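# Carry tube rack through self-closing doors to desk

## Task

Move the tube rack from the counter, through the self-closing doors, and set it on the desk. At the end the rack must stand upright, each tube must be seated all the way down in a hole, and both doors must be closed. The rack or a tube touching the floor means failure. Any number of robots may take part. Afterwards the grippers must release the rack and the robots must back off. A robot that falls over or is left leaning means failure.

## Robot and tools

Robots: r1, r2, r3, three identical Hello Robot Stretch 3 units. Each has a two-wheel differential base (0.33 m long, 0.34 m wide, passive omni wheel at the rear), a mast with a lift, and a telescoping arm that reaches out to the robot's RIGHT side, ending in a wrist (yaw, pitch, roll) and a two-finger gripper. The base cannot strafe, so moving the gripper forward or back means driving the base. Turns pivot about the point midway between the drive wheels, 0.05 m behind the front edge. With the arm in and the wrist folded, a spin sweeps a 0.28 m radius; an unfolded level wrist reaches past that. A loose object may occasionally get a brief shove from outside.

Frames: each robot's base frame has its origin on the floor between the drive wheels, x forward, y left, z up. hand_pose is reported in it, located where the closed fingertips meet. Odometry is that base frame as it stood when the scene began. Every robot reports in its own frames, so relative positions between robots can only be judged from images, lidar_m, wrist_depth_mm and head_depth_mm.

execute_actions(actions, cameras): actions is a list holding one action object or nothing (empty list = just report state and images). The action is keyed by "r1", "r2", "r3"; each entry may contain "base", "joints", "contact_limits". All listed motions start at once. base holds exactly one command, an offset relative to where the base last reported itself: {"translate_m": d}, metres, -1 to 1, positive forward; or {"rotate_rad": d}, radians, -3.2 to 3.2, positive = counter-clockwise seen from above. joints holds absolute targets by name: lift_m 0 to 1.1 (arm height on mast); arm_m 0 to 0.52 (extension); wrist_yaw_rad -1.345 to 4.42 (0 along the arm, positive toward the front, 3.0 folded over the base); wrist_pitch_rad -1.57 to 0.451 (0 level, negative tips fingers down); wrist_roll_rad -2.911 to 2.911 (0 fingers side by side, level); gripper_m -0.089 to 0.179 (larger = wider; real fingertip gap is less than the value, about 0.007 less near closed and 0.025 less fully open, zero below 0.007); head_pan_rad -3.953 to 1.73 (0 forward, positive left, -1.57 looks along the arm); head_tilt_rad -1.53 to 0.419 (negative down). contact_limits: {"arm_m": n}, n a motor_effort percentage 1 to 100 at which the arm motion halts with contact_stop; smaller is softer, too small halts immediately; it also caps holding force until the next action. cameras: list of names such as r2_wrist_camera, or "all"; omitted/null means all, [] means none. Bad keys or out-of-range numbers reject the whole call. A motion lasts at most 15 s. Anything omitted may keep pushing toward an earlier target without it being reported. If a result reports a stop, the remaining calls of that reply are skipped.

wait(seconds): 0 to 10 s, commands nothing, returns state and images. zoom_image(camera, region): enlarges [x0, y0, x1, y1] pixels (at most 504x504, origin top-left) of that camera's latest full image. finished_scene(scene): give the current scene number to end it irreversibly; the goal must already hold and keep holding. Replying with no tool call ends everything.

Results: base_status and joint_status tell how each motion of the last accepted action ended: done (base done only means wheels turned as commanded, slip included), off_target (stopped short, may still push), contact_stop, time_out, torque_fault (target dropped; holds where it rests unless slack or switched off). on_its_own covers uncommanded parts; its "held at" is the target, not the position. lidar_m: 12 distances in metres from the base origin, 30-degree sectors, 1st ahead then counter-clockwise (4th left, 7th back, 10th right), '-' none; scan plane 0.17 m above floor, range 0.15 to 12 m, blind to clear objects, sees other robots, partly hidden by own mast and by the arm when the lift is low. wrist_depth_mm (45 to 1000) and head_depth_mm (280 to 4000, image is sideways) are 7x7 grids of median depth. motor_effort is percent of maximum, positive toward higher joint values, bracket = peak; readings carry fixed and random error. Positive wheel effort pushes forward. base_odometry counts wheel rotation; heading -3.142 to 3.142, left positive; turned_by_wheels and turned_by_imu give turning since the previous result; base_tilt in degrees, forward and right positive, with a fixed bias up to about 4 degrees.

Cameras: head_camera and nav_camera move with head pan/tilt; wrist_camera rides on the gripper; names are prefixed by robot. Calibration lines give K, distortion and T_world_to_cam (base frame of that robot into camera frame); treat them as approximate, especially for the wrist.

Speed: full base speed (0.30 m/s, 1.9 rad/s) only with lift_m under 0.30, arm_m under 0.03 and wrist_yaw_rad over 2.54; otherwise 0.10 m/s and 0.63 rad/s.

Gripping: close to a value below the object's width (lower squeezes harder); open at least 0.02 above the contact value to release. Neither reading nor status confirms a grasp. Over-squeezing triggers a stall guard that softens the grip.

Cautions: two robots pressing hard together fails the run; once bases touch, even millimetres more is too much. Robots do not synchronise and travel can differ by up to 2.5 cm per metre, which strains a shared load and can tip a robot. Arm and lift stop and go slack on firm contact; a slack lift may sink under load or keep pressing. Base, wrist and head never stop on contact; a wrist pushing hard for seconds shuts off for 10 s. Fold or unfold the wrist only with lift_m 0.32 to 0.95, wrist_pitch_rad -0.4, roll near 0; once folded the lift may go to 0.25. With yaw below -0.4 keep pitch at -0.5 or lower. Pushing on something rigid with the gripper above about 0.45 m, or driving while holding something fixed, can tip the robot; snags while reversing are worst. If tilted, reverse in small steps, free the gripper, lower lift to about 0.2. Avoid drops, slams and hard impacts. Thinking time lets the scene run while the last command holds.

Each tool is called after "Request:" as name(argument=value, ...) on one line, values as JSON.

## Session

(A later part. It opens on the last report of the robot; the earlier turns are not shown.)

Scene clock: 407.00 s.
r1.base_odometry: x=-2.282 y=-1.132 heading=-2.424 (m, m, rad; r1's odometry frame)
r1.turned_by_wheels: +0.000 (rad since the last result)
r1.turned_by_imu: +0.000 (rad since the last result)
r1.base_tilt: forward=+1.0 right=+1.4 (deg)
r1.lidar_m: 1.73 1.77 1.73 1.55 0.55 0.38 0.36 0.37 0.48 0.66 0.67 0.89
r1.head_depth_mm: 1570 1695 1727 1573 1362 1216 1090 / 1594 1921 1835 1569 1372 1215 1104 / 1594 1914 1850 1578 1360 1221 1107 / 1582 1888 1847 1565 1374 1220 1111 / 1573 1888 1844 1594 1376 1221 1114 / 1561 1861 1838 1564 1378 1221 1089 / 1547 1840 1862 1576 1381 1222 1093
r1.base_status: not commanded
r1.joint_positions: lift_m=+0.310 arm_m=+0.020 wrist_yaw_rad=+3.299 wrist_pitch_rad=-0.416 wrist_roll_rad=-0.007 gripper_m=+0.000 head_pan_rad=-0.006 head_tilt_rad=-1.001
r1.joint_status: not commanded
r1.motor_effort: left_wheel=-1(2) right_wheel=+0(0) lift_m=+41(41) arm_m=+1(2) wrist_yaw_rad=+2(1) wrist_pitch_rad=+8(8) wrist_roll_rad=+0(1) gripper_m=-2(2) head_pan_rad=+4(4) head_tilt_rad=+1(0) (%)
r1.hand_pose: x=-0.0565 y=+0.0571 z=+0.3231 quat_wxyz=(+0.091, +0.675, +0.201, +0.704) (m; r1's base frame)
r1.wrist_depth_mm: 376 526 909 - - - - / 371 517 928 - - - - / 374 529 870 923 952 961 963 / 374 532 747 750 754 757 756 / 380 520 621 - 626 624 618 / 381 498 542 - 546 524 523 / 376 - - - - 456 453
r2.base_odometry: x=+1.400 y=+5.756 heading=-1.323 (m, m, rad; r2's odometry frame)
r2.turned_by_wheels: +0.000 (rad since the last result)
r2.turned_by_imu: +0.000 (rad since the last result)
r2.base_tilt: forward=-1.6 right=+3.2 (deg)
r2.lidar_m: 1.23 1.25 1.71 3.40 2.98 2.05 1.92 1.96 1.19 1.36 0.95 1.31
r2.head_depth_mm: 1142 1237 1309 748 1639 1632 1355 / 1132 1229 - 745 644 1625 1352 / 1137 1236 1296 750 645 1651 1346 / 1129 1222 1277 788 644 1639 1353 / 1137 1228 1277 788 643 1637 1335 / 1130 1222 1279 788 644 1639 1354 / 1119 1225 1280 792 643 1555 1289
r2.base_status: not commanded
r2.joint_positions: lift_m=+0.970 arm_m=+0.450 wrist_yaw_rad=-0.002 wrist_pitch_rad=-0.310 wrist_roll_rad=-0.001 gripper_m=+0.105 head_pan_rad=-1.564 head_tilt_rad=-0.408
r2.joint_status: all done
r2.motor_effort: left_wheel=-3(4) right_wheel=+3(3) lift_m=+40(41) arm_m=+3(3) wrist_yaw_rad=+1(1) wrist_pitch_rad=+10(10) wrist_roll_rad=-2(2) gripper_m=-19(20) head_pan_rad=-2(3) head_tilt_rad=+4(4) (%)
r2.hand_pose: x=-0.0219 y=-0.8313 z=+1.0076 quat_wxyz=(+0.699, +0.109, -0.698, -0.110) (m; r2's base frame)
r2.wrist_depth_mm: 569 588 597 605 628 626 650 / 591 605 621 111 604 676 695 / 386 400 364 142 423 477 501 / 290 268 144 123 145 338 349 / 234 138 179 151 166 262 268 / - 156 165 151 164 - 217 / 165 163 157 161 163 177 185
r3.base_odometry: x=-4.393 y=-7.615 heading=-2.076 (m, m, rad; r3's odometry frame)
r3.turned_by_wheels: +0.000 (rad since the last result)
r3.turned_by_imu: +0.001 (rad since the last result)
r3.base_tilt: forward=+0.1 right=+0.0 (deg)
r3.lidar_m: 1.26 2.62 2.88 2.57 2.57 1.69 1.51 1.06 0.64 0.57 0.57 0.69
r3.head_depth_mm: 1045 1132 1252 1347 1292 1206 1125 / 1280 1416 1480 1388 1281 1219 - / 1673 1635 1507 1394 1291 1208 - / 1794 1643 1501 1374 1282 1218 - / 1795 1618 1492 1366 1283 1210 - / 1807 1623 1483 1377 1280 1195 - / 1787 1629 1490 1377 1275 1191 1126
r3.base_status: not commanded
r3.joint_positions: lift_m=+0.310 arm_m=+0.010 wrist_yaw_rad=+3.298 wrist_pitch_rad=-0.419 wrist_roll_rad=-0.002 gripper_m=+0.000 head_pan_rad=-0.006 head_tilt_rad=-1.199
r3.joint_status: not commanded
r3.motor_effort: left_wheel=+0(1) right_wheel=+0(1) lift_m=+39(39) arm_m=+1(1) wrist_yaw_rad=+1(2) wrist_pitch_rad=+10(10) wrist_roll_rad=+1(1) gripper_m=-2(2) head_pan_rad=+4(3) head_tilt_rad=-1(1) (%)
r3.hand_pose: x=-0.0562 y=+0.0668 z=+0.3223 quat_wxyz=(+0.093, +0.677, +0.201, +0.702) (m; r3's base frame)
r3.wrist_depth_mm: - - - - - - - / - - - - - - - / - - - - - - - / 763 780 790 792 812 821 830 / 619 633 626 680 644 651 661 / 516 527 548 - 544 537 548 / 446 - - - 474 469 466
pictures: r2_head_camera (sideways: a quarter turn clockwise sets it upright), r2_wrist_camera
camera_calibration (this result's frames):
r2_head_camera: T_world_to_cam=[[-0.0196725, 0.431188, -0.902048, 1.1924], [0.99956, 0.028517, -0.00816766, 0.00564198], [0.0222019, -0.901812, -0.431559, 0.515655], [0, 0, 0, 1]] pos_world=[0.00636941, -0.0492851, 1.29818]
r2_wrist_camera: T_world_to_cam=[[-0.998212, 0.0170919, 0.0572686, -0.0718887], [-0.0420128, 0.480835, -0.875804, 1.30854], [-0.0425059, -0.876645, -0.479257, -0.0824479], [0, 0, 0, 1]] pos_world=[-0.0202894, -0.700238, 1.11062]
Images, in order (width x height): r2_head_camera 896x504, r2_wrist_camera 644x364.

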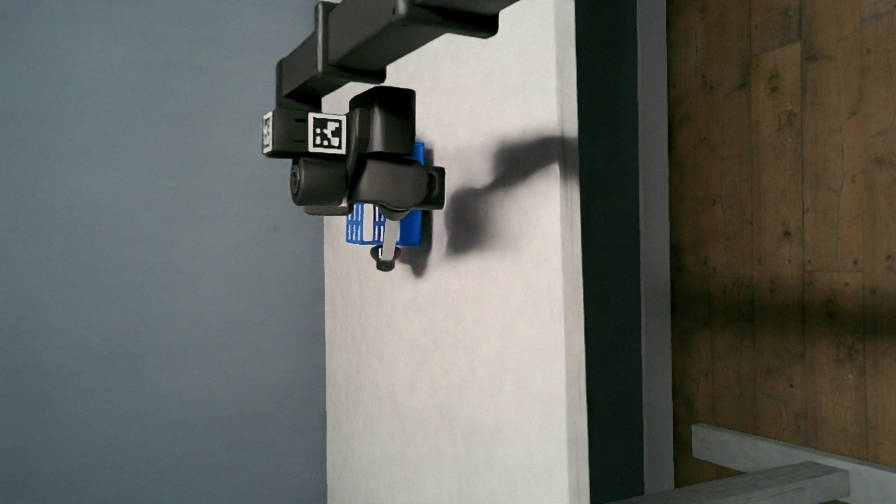

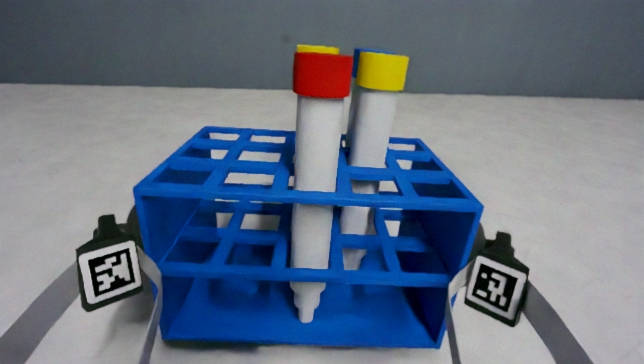

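Nearly touching (165 vs rack base ~160).

Request:
execute_actions(actions=[{"r2":{"joints":{"lift_m":0.958}}}], cameras=["r2_wrist_camera"])

Request:
execute_actions(actions=[{"r2":{"joints":{"gripper_m":0.179}}}], cameras=["r2_wrist_camera"])

Request:
execute_actions(actions=[{"r2":{"joints":{"arm_m":0.01}}}], cameras=["r2_wrist_camera","r2_head_camera"])

Scene clock: 409.03 s.
r1.base_odometry: x=-2.282 y=-1.132 heading=-2.424 (m, m, rad; r1's odometry frame)
r1.turned_by_wheels: +0.000 (rad since the last result)
r1.turned_by_imu: +0.000 (rad since the last result)
r1.base_tilt: forward=+0.9 right=+1.3 (deg)
r1.lidar_m: 1.72 1.76 1.73 1.55 0.55 0.38 0.36 0.37 0.48 0.66 0.67 0.89
r1.head_depth_mm: 1555 1683 1714 1569 1366 1213 1088 / 1599 1928 1834 1577 1369 1217 1106 / 1597 1909 1819 1567 1367 1222 1109 / 1584 1877 1842 1574 1364 1210 1109 / 1566 1878 1832 1582 1373 1216 1116 / 1558 1861 1844 1577 1380 1221 1096 / 1551 1865 1854 1572 1375 1226 1091
r1.base_status: not commanded
r1.joint_positions: lift_m=+0.310 arm_m=+0.020 wrist_yaw_rad=+3.299 wrist_pitch_rad=-0.416 wrist_roll_rad=-0.007 gripper_m=+0.000 head_pan_rad=-0.006 head_tilt_rad=-1.001
r1.joint_status: not commanded
r1.motor_effort: left_wheel=-2(1) right_wheel=+0(0) lift_m=+41(41) arm_m=+2(2) wrist_yaw_rad=+1(1) wrist_pitch_rad=+8(8) wrist_roll_rad=+0(0) gripper_m=-2(2) head_pan_rad=+4(3) head_tilt_rad=+1(0) (%)
r1.hand_pose: x=-0.0565 y=+0.0571 z=+0.3231 quat_wxyz=(+0.091, +0.675, +0.201, +0.704) (m; r1's base frame)
r1.wrist_depth_mm: 373 512 912 - - - - / 368 521 924 - - - - / 373 531 870 904 977 956 973 / 375 531 739 755 760 755 746 / 380 510 614 - 619 619 618 / 384 494 539 - 543 529 524 / 374 - - - - 458 461
r2.base_odometry: x=+1.400 y=+5.756 heading=-1.323 (m, m, rad; r2's odometry frame)
r2.turned_by_wheels: +0.000 (rad since the last result)
r2.turned_by_imu: +0.000 (rad since the last result)
r2.base_tilt: forward=-1.6 right=+3.2 (deg)
r2.lidar_m: 1.23 1.25 1.72 3.42 2.98 2.04 1.92 1.95 1.20 1.36 0.95 1.31
r2.head_depth_mm: 1138 1229 1315 744 1644 1640 1340 / 1140 1228 1290 746 644 1638 1356 / 1132 1224 1308 713 644 1640 1354 / 1137 1229 1277 789 644 1633 1351 / 1126 1223 1290 792 646 1638 1350 / 1128 1216 1279 793 643 1620 1343 / 1128 1223 1282 787 644 1554 1284
r2.base_status: not commanded
r2.joint_positions: lift_m=+0.958 arm_m=+0.450 wrist_yaw_rad=-0.002 wrist_pitch_rad=-0.309 wrist_roll_rad=-0.002 gripper_m=+0.105 head_pan_rad=-1.564 head_tilt_rad=-0.408
r2.joint_status: all done
r2.motor_effort: left_wheel=-3(3) right_wheel=+3(3) lift_m=+41(41) arm_m=+3(3) wrist_yaw_rad=+1(1) wrist_pitch_rad=+9(10) wrist_roll_rad=-2(2) gripper_m=-19(19) head_pan_rad=-2(2) head_tilt_rad=+4(4) (%)
r2.hand_pose: x=-0.0219 y=-0.8315 z=+0.9959 quat_wxyz=(+0.699, +0.109, -0.698, -0.110) (m; r2's base frame)
r2.wrist_depth_mm: 567 584 592 599 621 638 651 / 566 608 616 110 563 675 683 / 360 372 340 123 396 439 466 / 270 248 143 123 145 314 324 / 217 138 188 151 166 242 249 / - 155 165 152 164 - 202 / 153 151 152 155 158 164 171
r3.base_odometry: x=-4.393 y=-7.615 heading=-2.076 (m, m, rad; r3's odometry frame)
r3.turned_by_wheels: +0.000 (rad since the last result)
r3.turned_by_imu: +0.001 (rad since the last result)
r3.base_tilt: forward=+0.1 right=+0.0 (deg)
r3.lidar_m: 1.27 2.62 2.88 2.56 2.57 1.69 1.51 1.05 0.65 0.57 0.57 0.69
r3.head_depth_mm: 1047 1138 1237 1348 1295 1207 1132 / 1267 1424 1481 1401 1288 1216 - / 1677 1628 1501 1391 1285 1218 - / 1797 1634 1496 1380 1290 1215 - / 1803 1642 1502 1376 1277 1210 - / 1803 1636 1479 1377 1277 1196 - / 1808 1617 1471 1369 1275 1190 1124
r3.base_status: not commanded
r3.joint_positions: lift_m=+0.310 arm_m=+0.010 wrist_yaw_rad=+3.298 wrist_pitch_rad=-0.419 wrist_roll_rad=-0.002 gripper_m=+0.000 head_pan_rad=-0.006 head_tilt_rad=-1.199
r3.joint_status: not commanded
r3.motor_effort: left_wheel=-1(0) right_wheel=+0(0) lift_m=+38(39) arm_m=+1(1) wrist_yaw_rad=+2(2) wrist_pitch_rad=+10(10) wrist_roll_rad=+1(1) gripper_m=-2(2) head_pan_rad=+3(4) head_tilt_rad=-1(1) (%)
r3.hand_pose: x=-0.0562 y=+0.0668 z=+0.3223 quat_wxyz=(+0.093, +0.677, +0.201, +0.702) (m; r3's base frame)
r3.wrist_depth_mm: - - - - - - - / - - - - - - - / - - - - - - - / 765 765 771 801 809 811 835 / 615 617 642 669 641 652 659 / 522 528 551 - 541 536 543 / 447 - - - 472 462 468
pictures: r2_wrist_camera
camera_calibration (this result's frames):
r2_wrist_camera: T_world_to_cam=[[-0.998208, 0.0171391, 0.0573303, -0.0712393], [-0.0420979, 0.479732, -0.876405, 1.29803], [-0.0425239, -0.877248, -0.478151, -0.0897696], [0, 0, 0, 1]] pos_world=[-0.0202846, -0.700236, 1.09876]
Images, in order (width x height): r2_wrist_camera 644x364.

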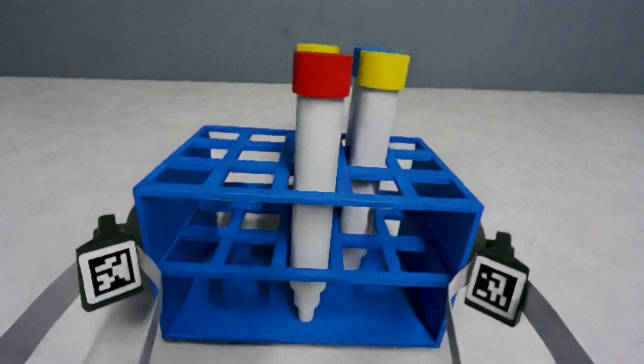

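Scene clock: 410.27 s.
r1.base_odometry: x=-2.282 y=-1.132 heading=-2.424 (m, m, rad; r1's odometry frame)
r1.turned_by_wheels: +0.000 (rad since the last result)
r1.turned_by_imu: +0.000 (rad since the last result)
r1.base_tilt: forward=+0.8 right=+1.3 (deg)
r1.lidar_m: 1.73 1.77 1.73 1.55 0.55 0.38 0.36 0.37 0.48 0.66 0.67 0.89
r1.head_depth_mm: 1554 1692 1711 1569 1362 1216 1091 / 1590 1922 1828 1557 1359 1209 1103 / 1586 1900 1827 1562 1367 1210 1102 / 1578 1900 1835 1570 1367 1218 1115 / 1572 1895 1835 1567 1377 1215 1112 / 1559 1856 1852 1571 1373 1218 1098 / 1556 1839 1839 1582 1375 1221 1095
r1.base_status: not commanded
r1.joint_positions: lift_m=+0.310 arm_m=+0.020 wrist_yaw_rad=+3.299 wrist_pitch_rad=-0.416 wrist_roll_rad=-0.007 gripper_m=+0.000 head_pan_rad=-0.006 head_tilt_rad=-1.001
r1.joint_status: not commanded
r1.motor_effort: left_wheel=-2(1) right_wheel=+0(0) lift_m=+41(41) arm_m=+2(2) wrist_yaw_rad=+1(2) wrist_pitch_rad=+8(8) wrist_roll_rad=+1(1) gripper_m=-2(3) head_pan_rad=+4(3) head_tilt_rad=+1(0) (%)
r1.hand_pose: x=-0.0565 y=+0.0571 z=+0.3231 quat_wxyz=(+0.091, +0.675, +0.201, +0.704) (m; r1's base frame)
r1.wrist_depth_mm: 371 522 921 - - - - / 377 527 924 - - - - / 375 530 873 924 954 949 974 / 377 538 748 750 758 758 751 / 378 515 622 - 618 621 611 / 381 501 543 - 546 527 526 / 377 - - - - 455 458
r2.base_odometry: x=+1.400 y=+5.756 heading=-1.323 (m, m, rad; r2's odometry frame)
r2.turned_by_wheels: +0.000 (rad since the last result)
r2.turned_by_imu: +0.000 (rad since the last result)
r2.base_tilt: forward=-1.7 right=+3.2 (deg)
r2.lidar_m: 1.23 1.25 1.71 3.41 2.97 2.05 1.91 1.96 1.19 1.36 0.95 1.31
r2.head_depth_mm: 1145 1238 1314 744 1642 1647 1346 / 1138 1238 1284 747 647 1644 1344 / 1138 1230 1298 709 644 1655 1352 / 1140 1231 1282 788 646 1640 1346 / 1134 1224 1277 792 644 1630 1347 / 1128 1213 1276 786 645 1641 1341 / 1127 1212 1282 793 645 1551 1278
r2.base_status: not commanded
r2.joint_positions: lift_m=+0.958 arm_m=+0.450 wrist_yaw_rad=-0.002 wrist_pitch_rad=-0.301 wrist_roll_rad=-0.002 gripper_m=+0.179 head_pan_rad=-1.564 head_tilt_rad=-0.408
r2.joint_status: all done
r2.motor_effort: left_wheel=-3(3) right_wheel=+4(4) lift_m=+40(40) arm_m=+3(3) wrist_yaw_rad=+2(1) wrist_pitch_rad=+7(9) wrist_roll_rad=-2(2) gripper_m=+1(95) head_pan_rad=-3(3) head_tilt_rad=+4(4) (%)
r2.hand_pose: x=-0.0219 y=-0.8322 z=+0.9977 quat_wxyz=(+0.700, +0.106, -0.698, -0.107) (m; r2's base frame)
r2.wrist_depth_mm: 562 577 591 608 622 633 638 / 587 605 618 151 646 674 691 / 370 381 398 112 402 455 477 / 275 279 162 133 166 320 333 / 229 127 157 132 150 248 253 / - 172 172 145 164 193 205 / 155 156 158 160 162 168 171
r3.base_odometry: x=-4.393 y=-7.615 heading=-2.076 (m, m, rad; r3's odometry frame)
r3.turned_by_wheels: +0.000 (rad since the last result)
r3.turned_by_imu: +0.000 (rad since the last result)
r3.base_tilt: forward=+0.2 right=+0.1 (deg)
r3.lidar_m: 1.27 2.61 2.88 2.56 2.56 1.69 1.51 1.06 0.64 0.57 0.56 0.69
r3.head_depth_mm: 1046 1133 1236 1339 1292 1202 1125 / 1281 1413 1491 1396 1286 1212 - / 1668 1602 1494 1384 1284 1210 - / 1814 1639 1493 1376 1284 1210 - / 1811 1643 1493 1389 1291 1205 - / 1803 1622 1499 1384 1278 1184 - / 1787 1640 1496 1381 1275 1187 1124
r3.base_status: not commanded
r3.joint_positions: lift_m=+0.310 arm_m=+0.010 wrist_yaw_rad=+3.298 wrist_pitch_rad=-0.419 wrist_roll_rad=-0.002 gripper_m=+0.000 head_pan_rad=-0.006 head_tilt_rad=-1.199
r3.joint_status: not commanded
r3.motor_effort: left_wheel=+0(0) right_wheel=+0(1) lift_m=+38(39) arm_m=+1(1) wrist_yaw_rad=+1(2) wrist_pitch_rad=+10(10) wrist_roll_rad=+1(1) gripper_m=-2(2) head_pan_rad=+3(4) head_tilt_rad=-1(1) (%)
r3.hand_pose: x=-0.0562 y=+0.0668 z=+0.3223 quat_wxyz=(+0.093, +0.677, +0.201, +0.702) (m; r3's base frame)
r3.wrist_depth_mm: - - - - - - - / - - - - - - - / - - - - - - - / 777 777 782 789 806 814 804 / 618 627 622 663 644 661 657 / 525 531 557 - 542 537 545 / 448 - - - 473 467 466
pictures: r2_wrist_camera
camera_calibration (this result's frames):
r2_wrist_camera: T_world_to_cam=[[-0.998184, 0.0174391, 0.0576536, -0.0714038], [-0.0425666, 0.472982, -0.880043, 1.298], [-0.0426163, -0.8809, -0.471381, -0.0993683], [0, 0, 0, 1]] pos_world=[-0.0202574, -0.700219, 1.09957]
Images, in order (width x height): r2_wrist_camera 644x364.

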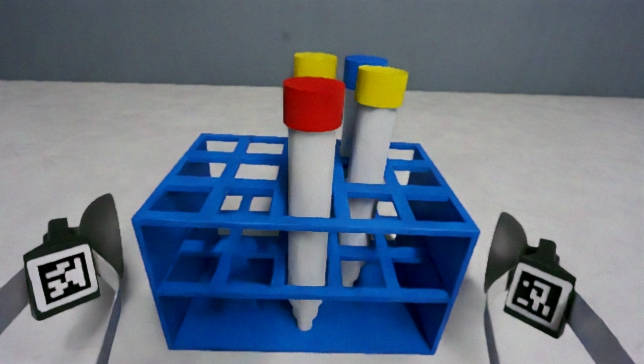

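Scene clock: 414.70 s.
r1.base_odometry: x=-2.282 y=-1.132 heading=-2.424 (m, m, rad; r1's odometry frame)
r1.turned_by_wheels: +0.000 (rad since the last result)
r1.turned_by_imu: -0.001 (rad since the last result)
r1.base_tilt: forward=+1.0 right=+1.4 (deg)
r1.lidar_m: 1.73 1.77 1.73 1.56 0.55 0.38 0.36 0.37 0.48 0.67 0.67 0.89
r1.head_depth_mm: 1552 1684 1703 1571 1359 1212 1089 / 1589 1914 1828 1555 1373 1212 1105 / 1584 1907 1832 1561 1371 1207 1111 / 1573 1896 1830 1570 1376 1218 1114 / 1574 1876 1840 1563 1378 1219 1107 / 1562 1850 1835 1563 1381 1224 1099 / 1546 1839 1834 1584 1382 1213 1096
r1.base_status: not commanded
r1.joint_positions: lift_m=+0.310 arm_m=+0.020 wrist_yaw_rad=+3.299 wrist_pitch_rad=-0.416 wrist_roll_rad=-0.007 gripper_m=+0.000 head_pan_rad=-0.006 head_tilt_rad=-1.001
r1.joint_status: not commanded
r1.motor_effort: left_wheel=-2(1) right_wheel=+0(0) lift_m=+41(41) arm_m=+1(2) wrist_yaw_rad=+1(1) wrist_pitch_rad=+8(8) wrist_roll_rad=+1(1) gripper_m=-2(2) head_pan_rad=+3(4) head_tilt_rad=+0(0) (%)
r1.hand_pose: x=-0.0565 y=+0.0571 z=+0.3231 quat_wxyz=(+0.091, +0.675, +0.201, +0.704) (m; r1's base frame)
r1.wrist_depth_mm: 370 521 909 - - - - / 373 518 928 - - - - / 372 526 869 918 963 960 959 / 376 533 751 767 753 754 743 / 378 516 624 - 617 619 620 / 380 502 547 - 540 530 523 / 378 - - - - 455 456
r2.base_odometry: x=+1.400 y=+5.756 heading=-1.323 (m, m, rad; r2's odometry frame)
r2.turned_by_wheels: +0.000 (rad since the last result)
r2.turned_by_imu: +0.000 (rad since the last result)
r2.base_tilt: forward=-1.6 right=+3.2 (deg)
r2.lidar_m: 1.23 1.25 1.71 3.40 2.98 2.04 1.92 1.95 1.20 1.36 0.95 1.31
r2.head_depth_mm: 1137 1235 1300 787 1625 1645 - / 1141 1228 1282 789 618 - - / 1131 1230 1285 788 616 - - / 1133 1222 1287 789 647 1636 1314 / 1130 1221 1280 790 630 1586 1347 / 1131 1224 1285 789 645 1645 1353 / 1126 1217 1277 791 643 1543 1278
r2.base_status: not commanded
r2.joint_positions: lift_m=+0.958 arm_m=+0.010 wrist_yaw_rad=-0.002 wrist_pitch_rad=-0.301 wrist_roll_rad=-0.002 gripper_m=+0.179 head_pan_rad=-1.564 head_tilt_rad=-0.408
r2.joint_status: all done
r2.motor_effort: left_wheel=-3(3) right_wheel=+3(3) lift_m=+40(40) arm_m=-4(5) wrist_yaw_rad=+1(1) wrist_pitch_rad=+6(7) wrist_roll_rad=-2(2) gripper_m=+1(1) head_pan_rad=-2(2) head_tilt_rad=+4(4) (%)
r2.hand_pose: x=-0.0219 y=-0.3929 z=+0.9979 quat_wxyz=(+0.700, +0.106, -0.698, -0.107) (m; r2's base frame)
r2.wrist_depth_mm: 939 970 995 964 - - - / 571 608 638 591 743 820 902 / 377 390 403 420 444 465 490 / 295 304 318 326 339 354 368 / - - - - - - - / - - - - - - - / - - - - - - -
r3.base_odometry: x=-4.393 y=-7.615 heading=-2.076 (m, m, rad; r3's odometry frame)
r3.turned_by_wheels: +0.000 (rad since the last result)
r3.turned_by_imu: +0.001 (rad since the last result)
r3.base_tilt: forward=+0.1 right=+0.0 (deg)
r3.lidar_m: 1.27 2.62 2.89 2.57 2.57 1.70 1.51 1.06 0.65 0.57 0.57 0.69
r3.head_depth_mm: 1043 1134 1229 1346 1285 1209 1129 / 1274 1413 1491 1401 1293 1216 - / 1668 1616 1500 1401 1278 1215 - / 1808 1617 1513 1382 1291 1211 - / 1797 1631 1499 1378 1275 1205 - / 1790 1646 1484 1382 1276 1190 - / 1776 1633 1492 1369 1275 1189 1129
r3.base_status: not commanded
r3.joint_positions: lift_m=+0.310 arm_m=+0.010 wrist_yaw_rad=+3.298 wrist_pitch_rad=-0.419 wrist_roll_rad=-0.002 gripper_m=+0.000 head_pan_rad=-0.006 head_tilt_rad=-1.199
r3.joint_status: not commanded
r3.motor_effort: left_wheel=+0(1) right_wheel=+0(0) lift_m=+38(39) arm_m=+1(1) wrist_yaw_rad=+1(1) wrist_pitch_rad=+10(10) wrist_roll_rad=+1(1) gripper_m=-2(2) head_pan_rad=+4(4) head_tilt_rad=-1(1) (%)
r3.hand_pose: x=-0.0562 y=+0.0668 z=+0.3223 quat_wxyz=(+0.093, +0.677, +0.201, +0.702) (m; r3's base frame)
r3.wrist_depth_mm: - - - - - - - / - - - - - - - / - - - - - - - / 751 778 780 810 791 805 825 / 620 631 636 675 638 638 652 / 523 526 548 - 533 543 537 / 447 - - - 472 469 469
pictures: r2_head_camera (sideways: a quarter turn clockwise sets it upright), r2_wrist_camera
camera_calibration (this result's frames):
r2_head_camera: T_world_to_cam=[[-0.0196713, 0.431042, -0.902118, 1.19249], [0.99956, 0.0285154, -0.0081711, 0.00564646], [0.0222021, -0.901881, -0.431413, 0.515465], [0, 0, 0, 1]] pos_world=[0.0063694, -0.0492857, 1.29819]
r2_wrist_camera: T_world_to_cam=[[-0.998182, 0.0174053, 0.0577054, -0.0791278], [-0.0426683, 0.472151, -0.880484, 1.0905], [-0.0425707, -0.881346, -0.47055, 0.286768], [0, 0, 0, 1]] pos_world=[-0.0202462, -0.260761, 1.09967]
Images, in order (width x height): r2_head_camera 896x504, r2_wrist_camera 644x364.

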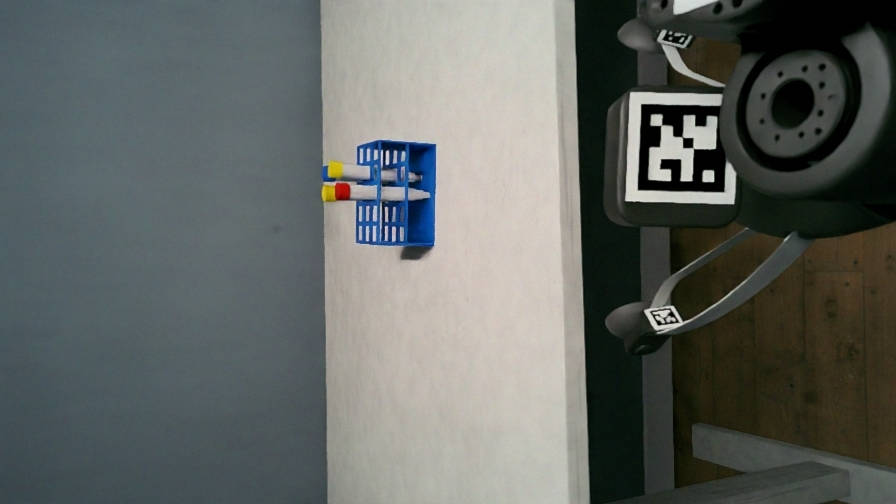

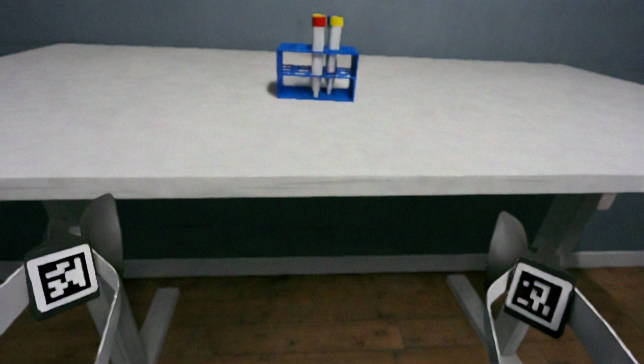

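Request:
finished_scene(scene=2)

The scene is finished: the task was done.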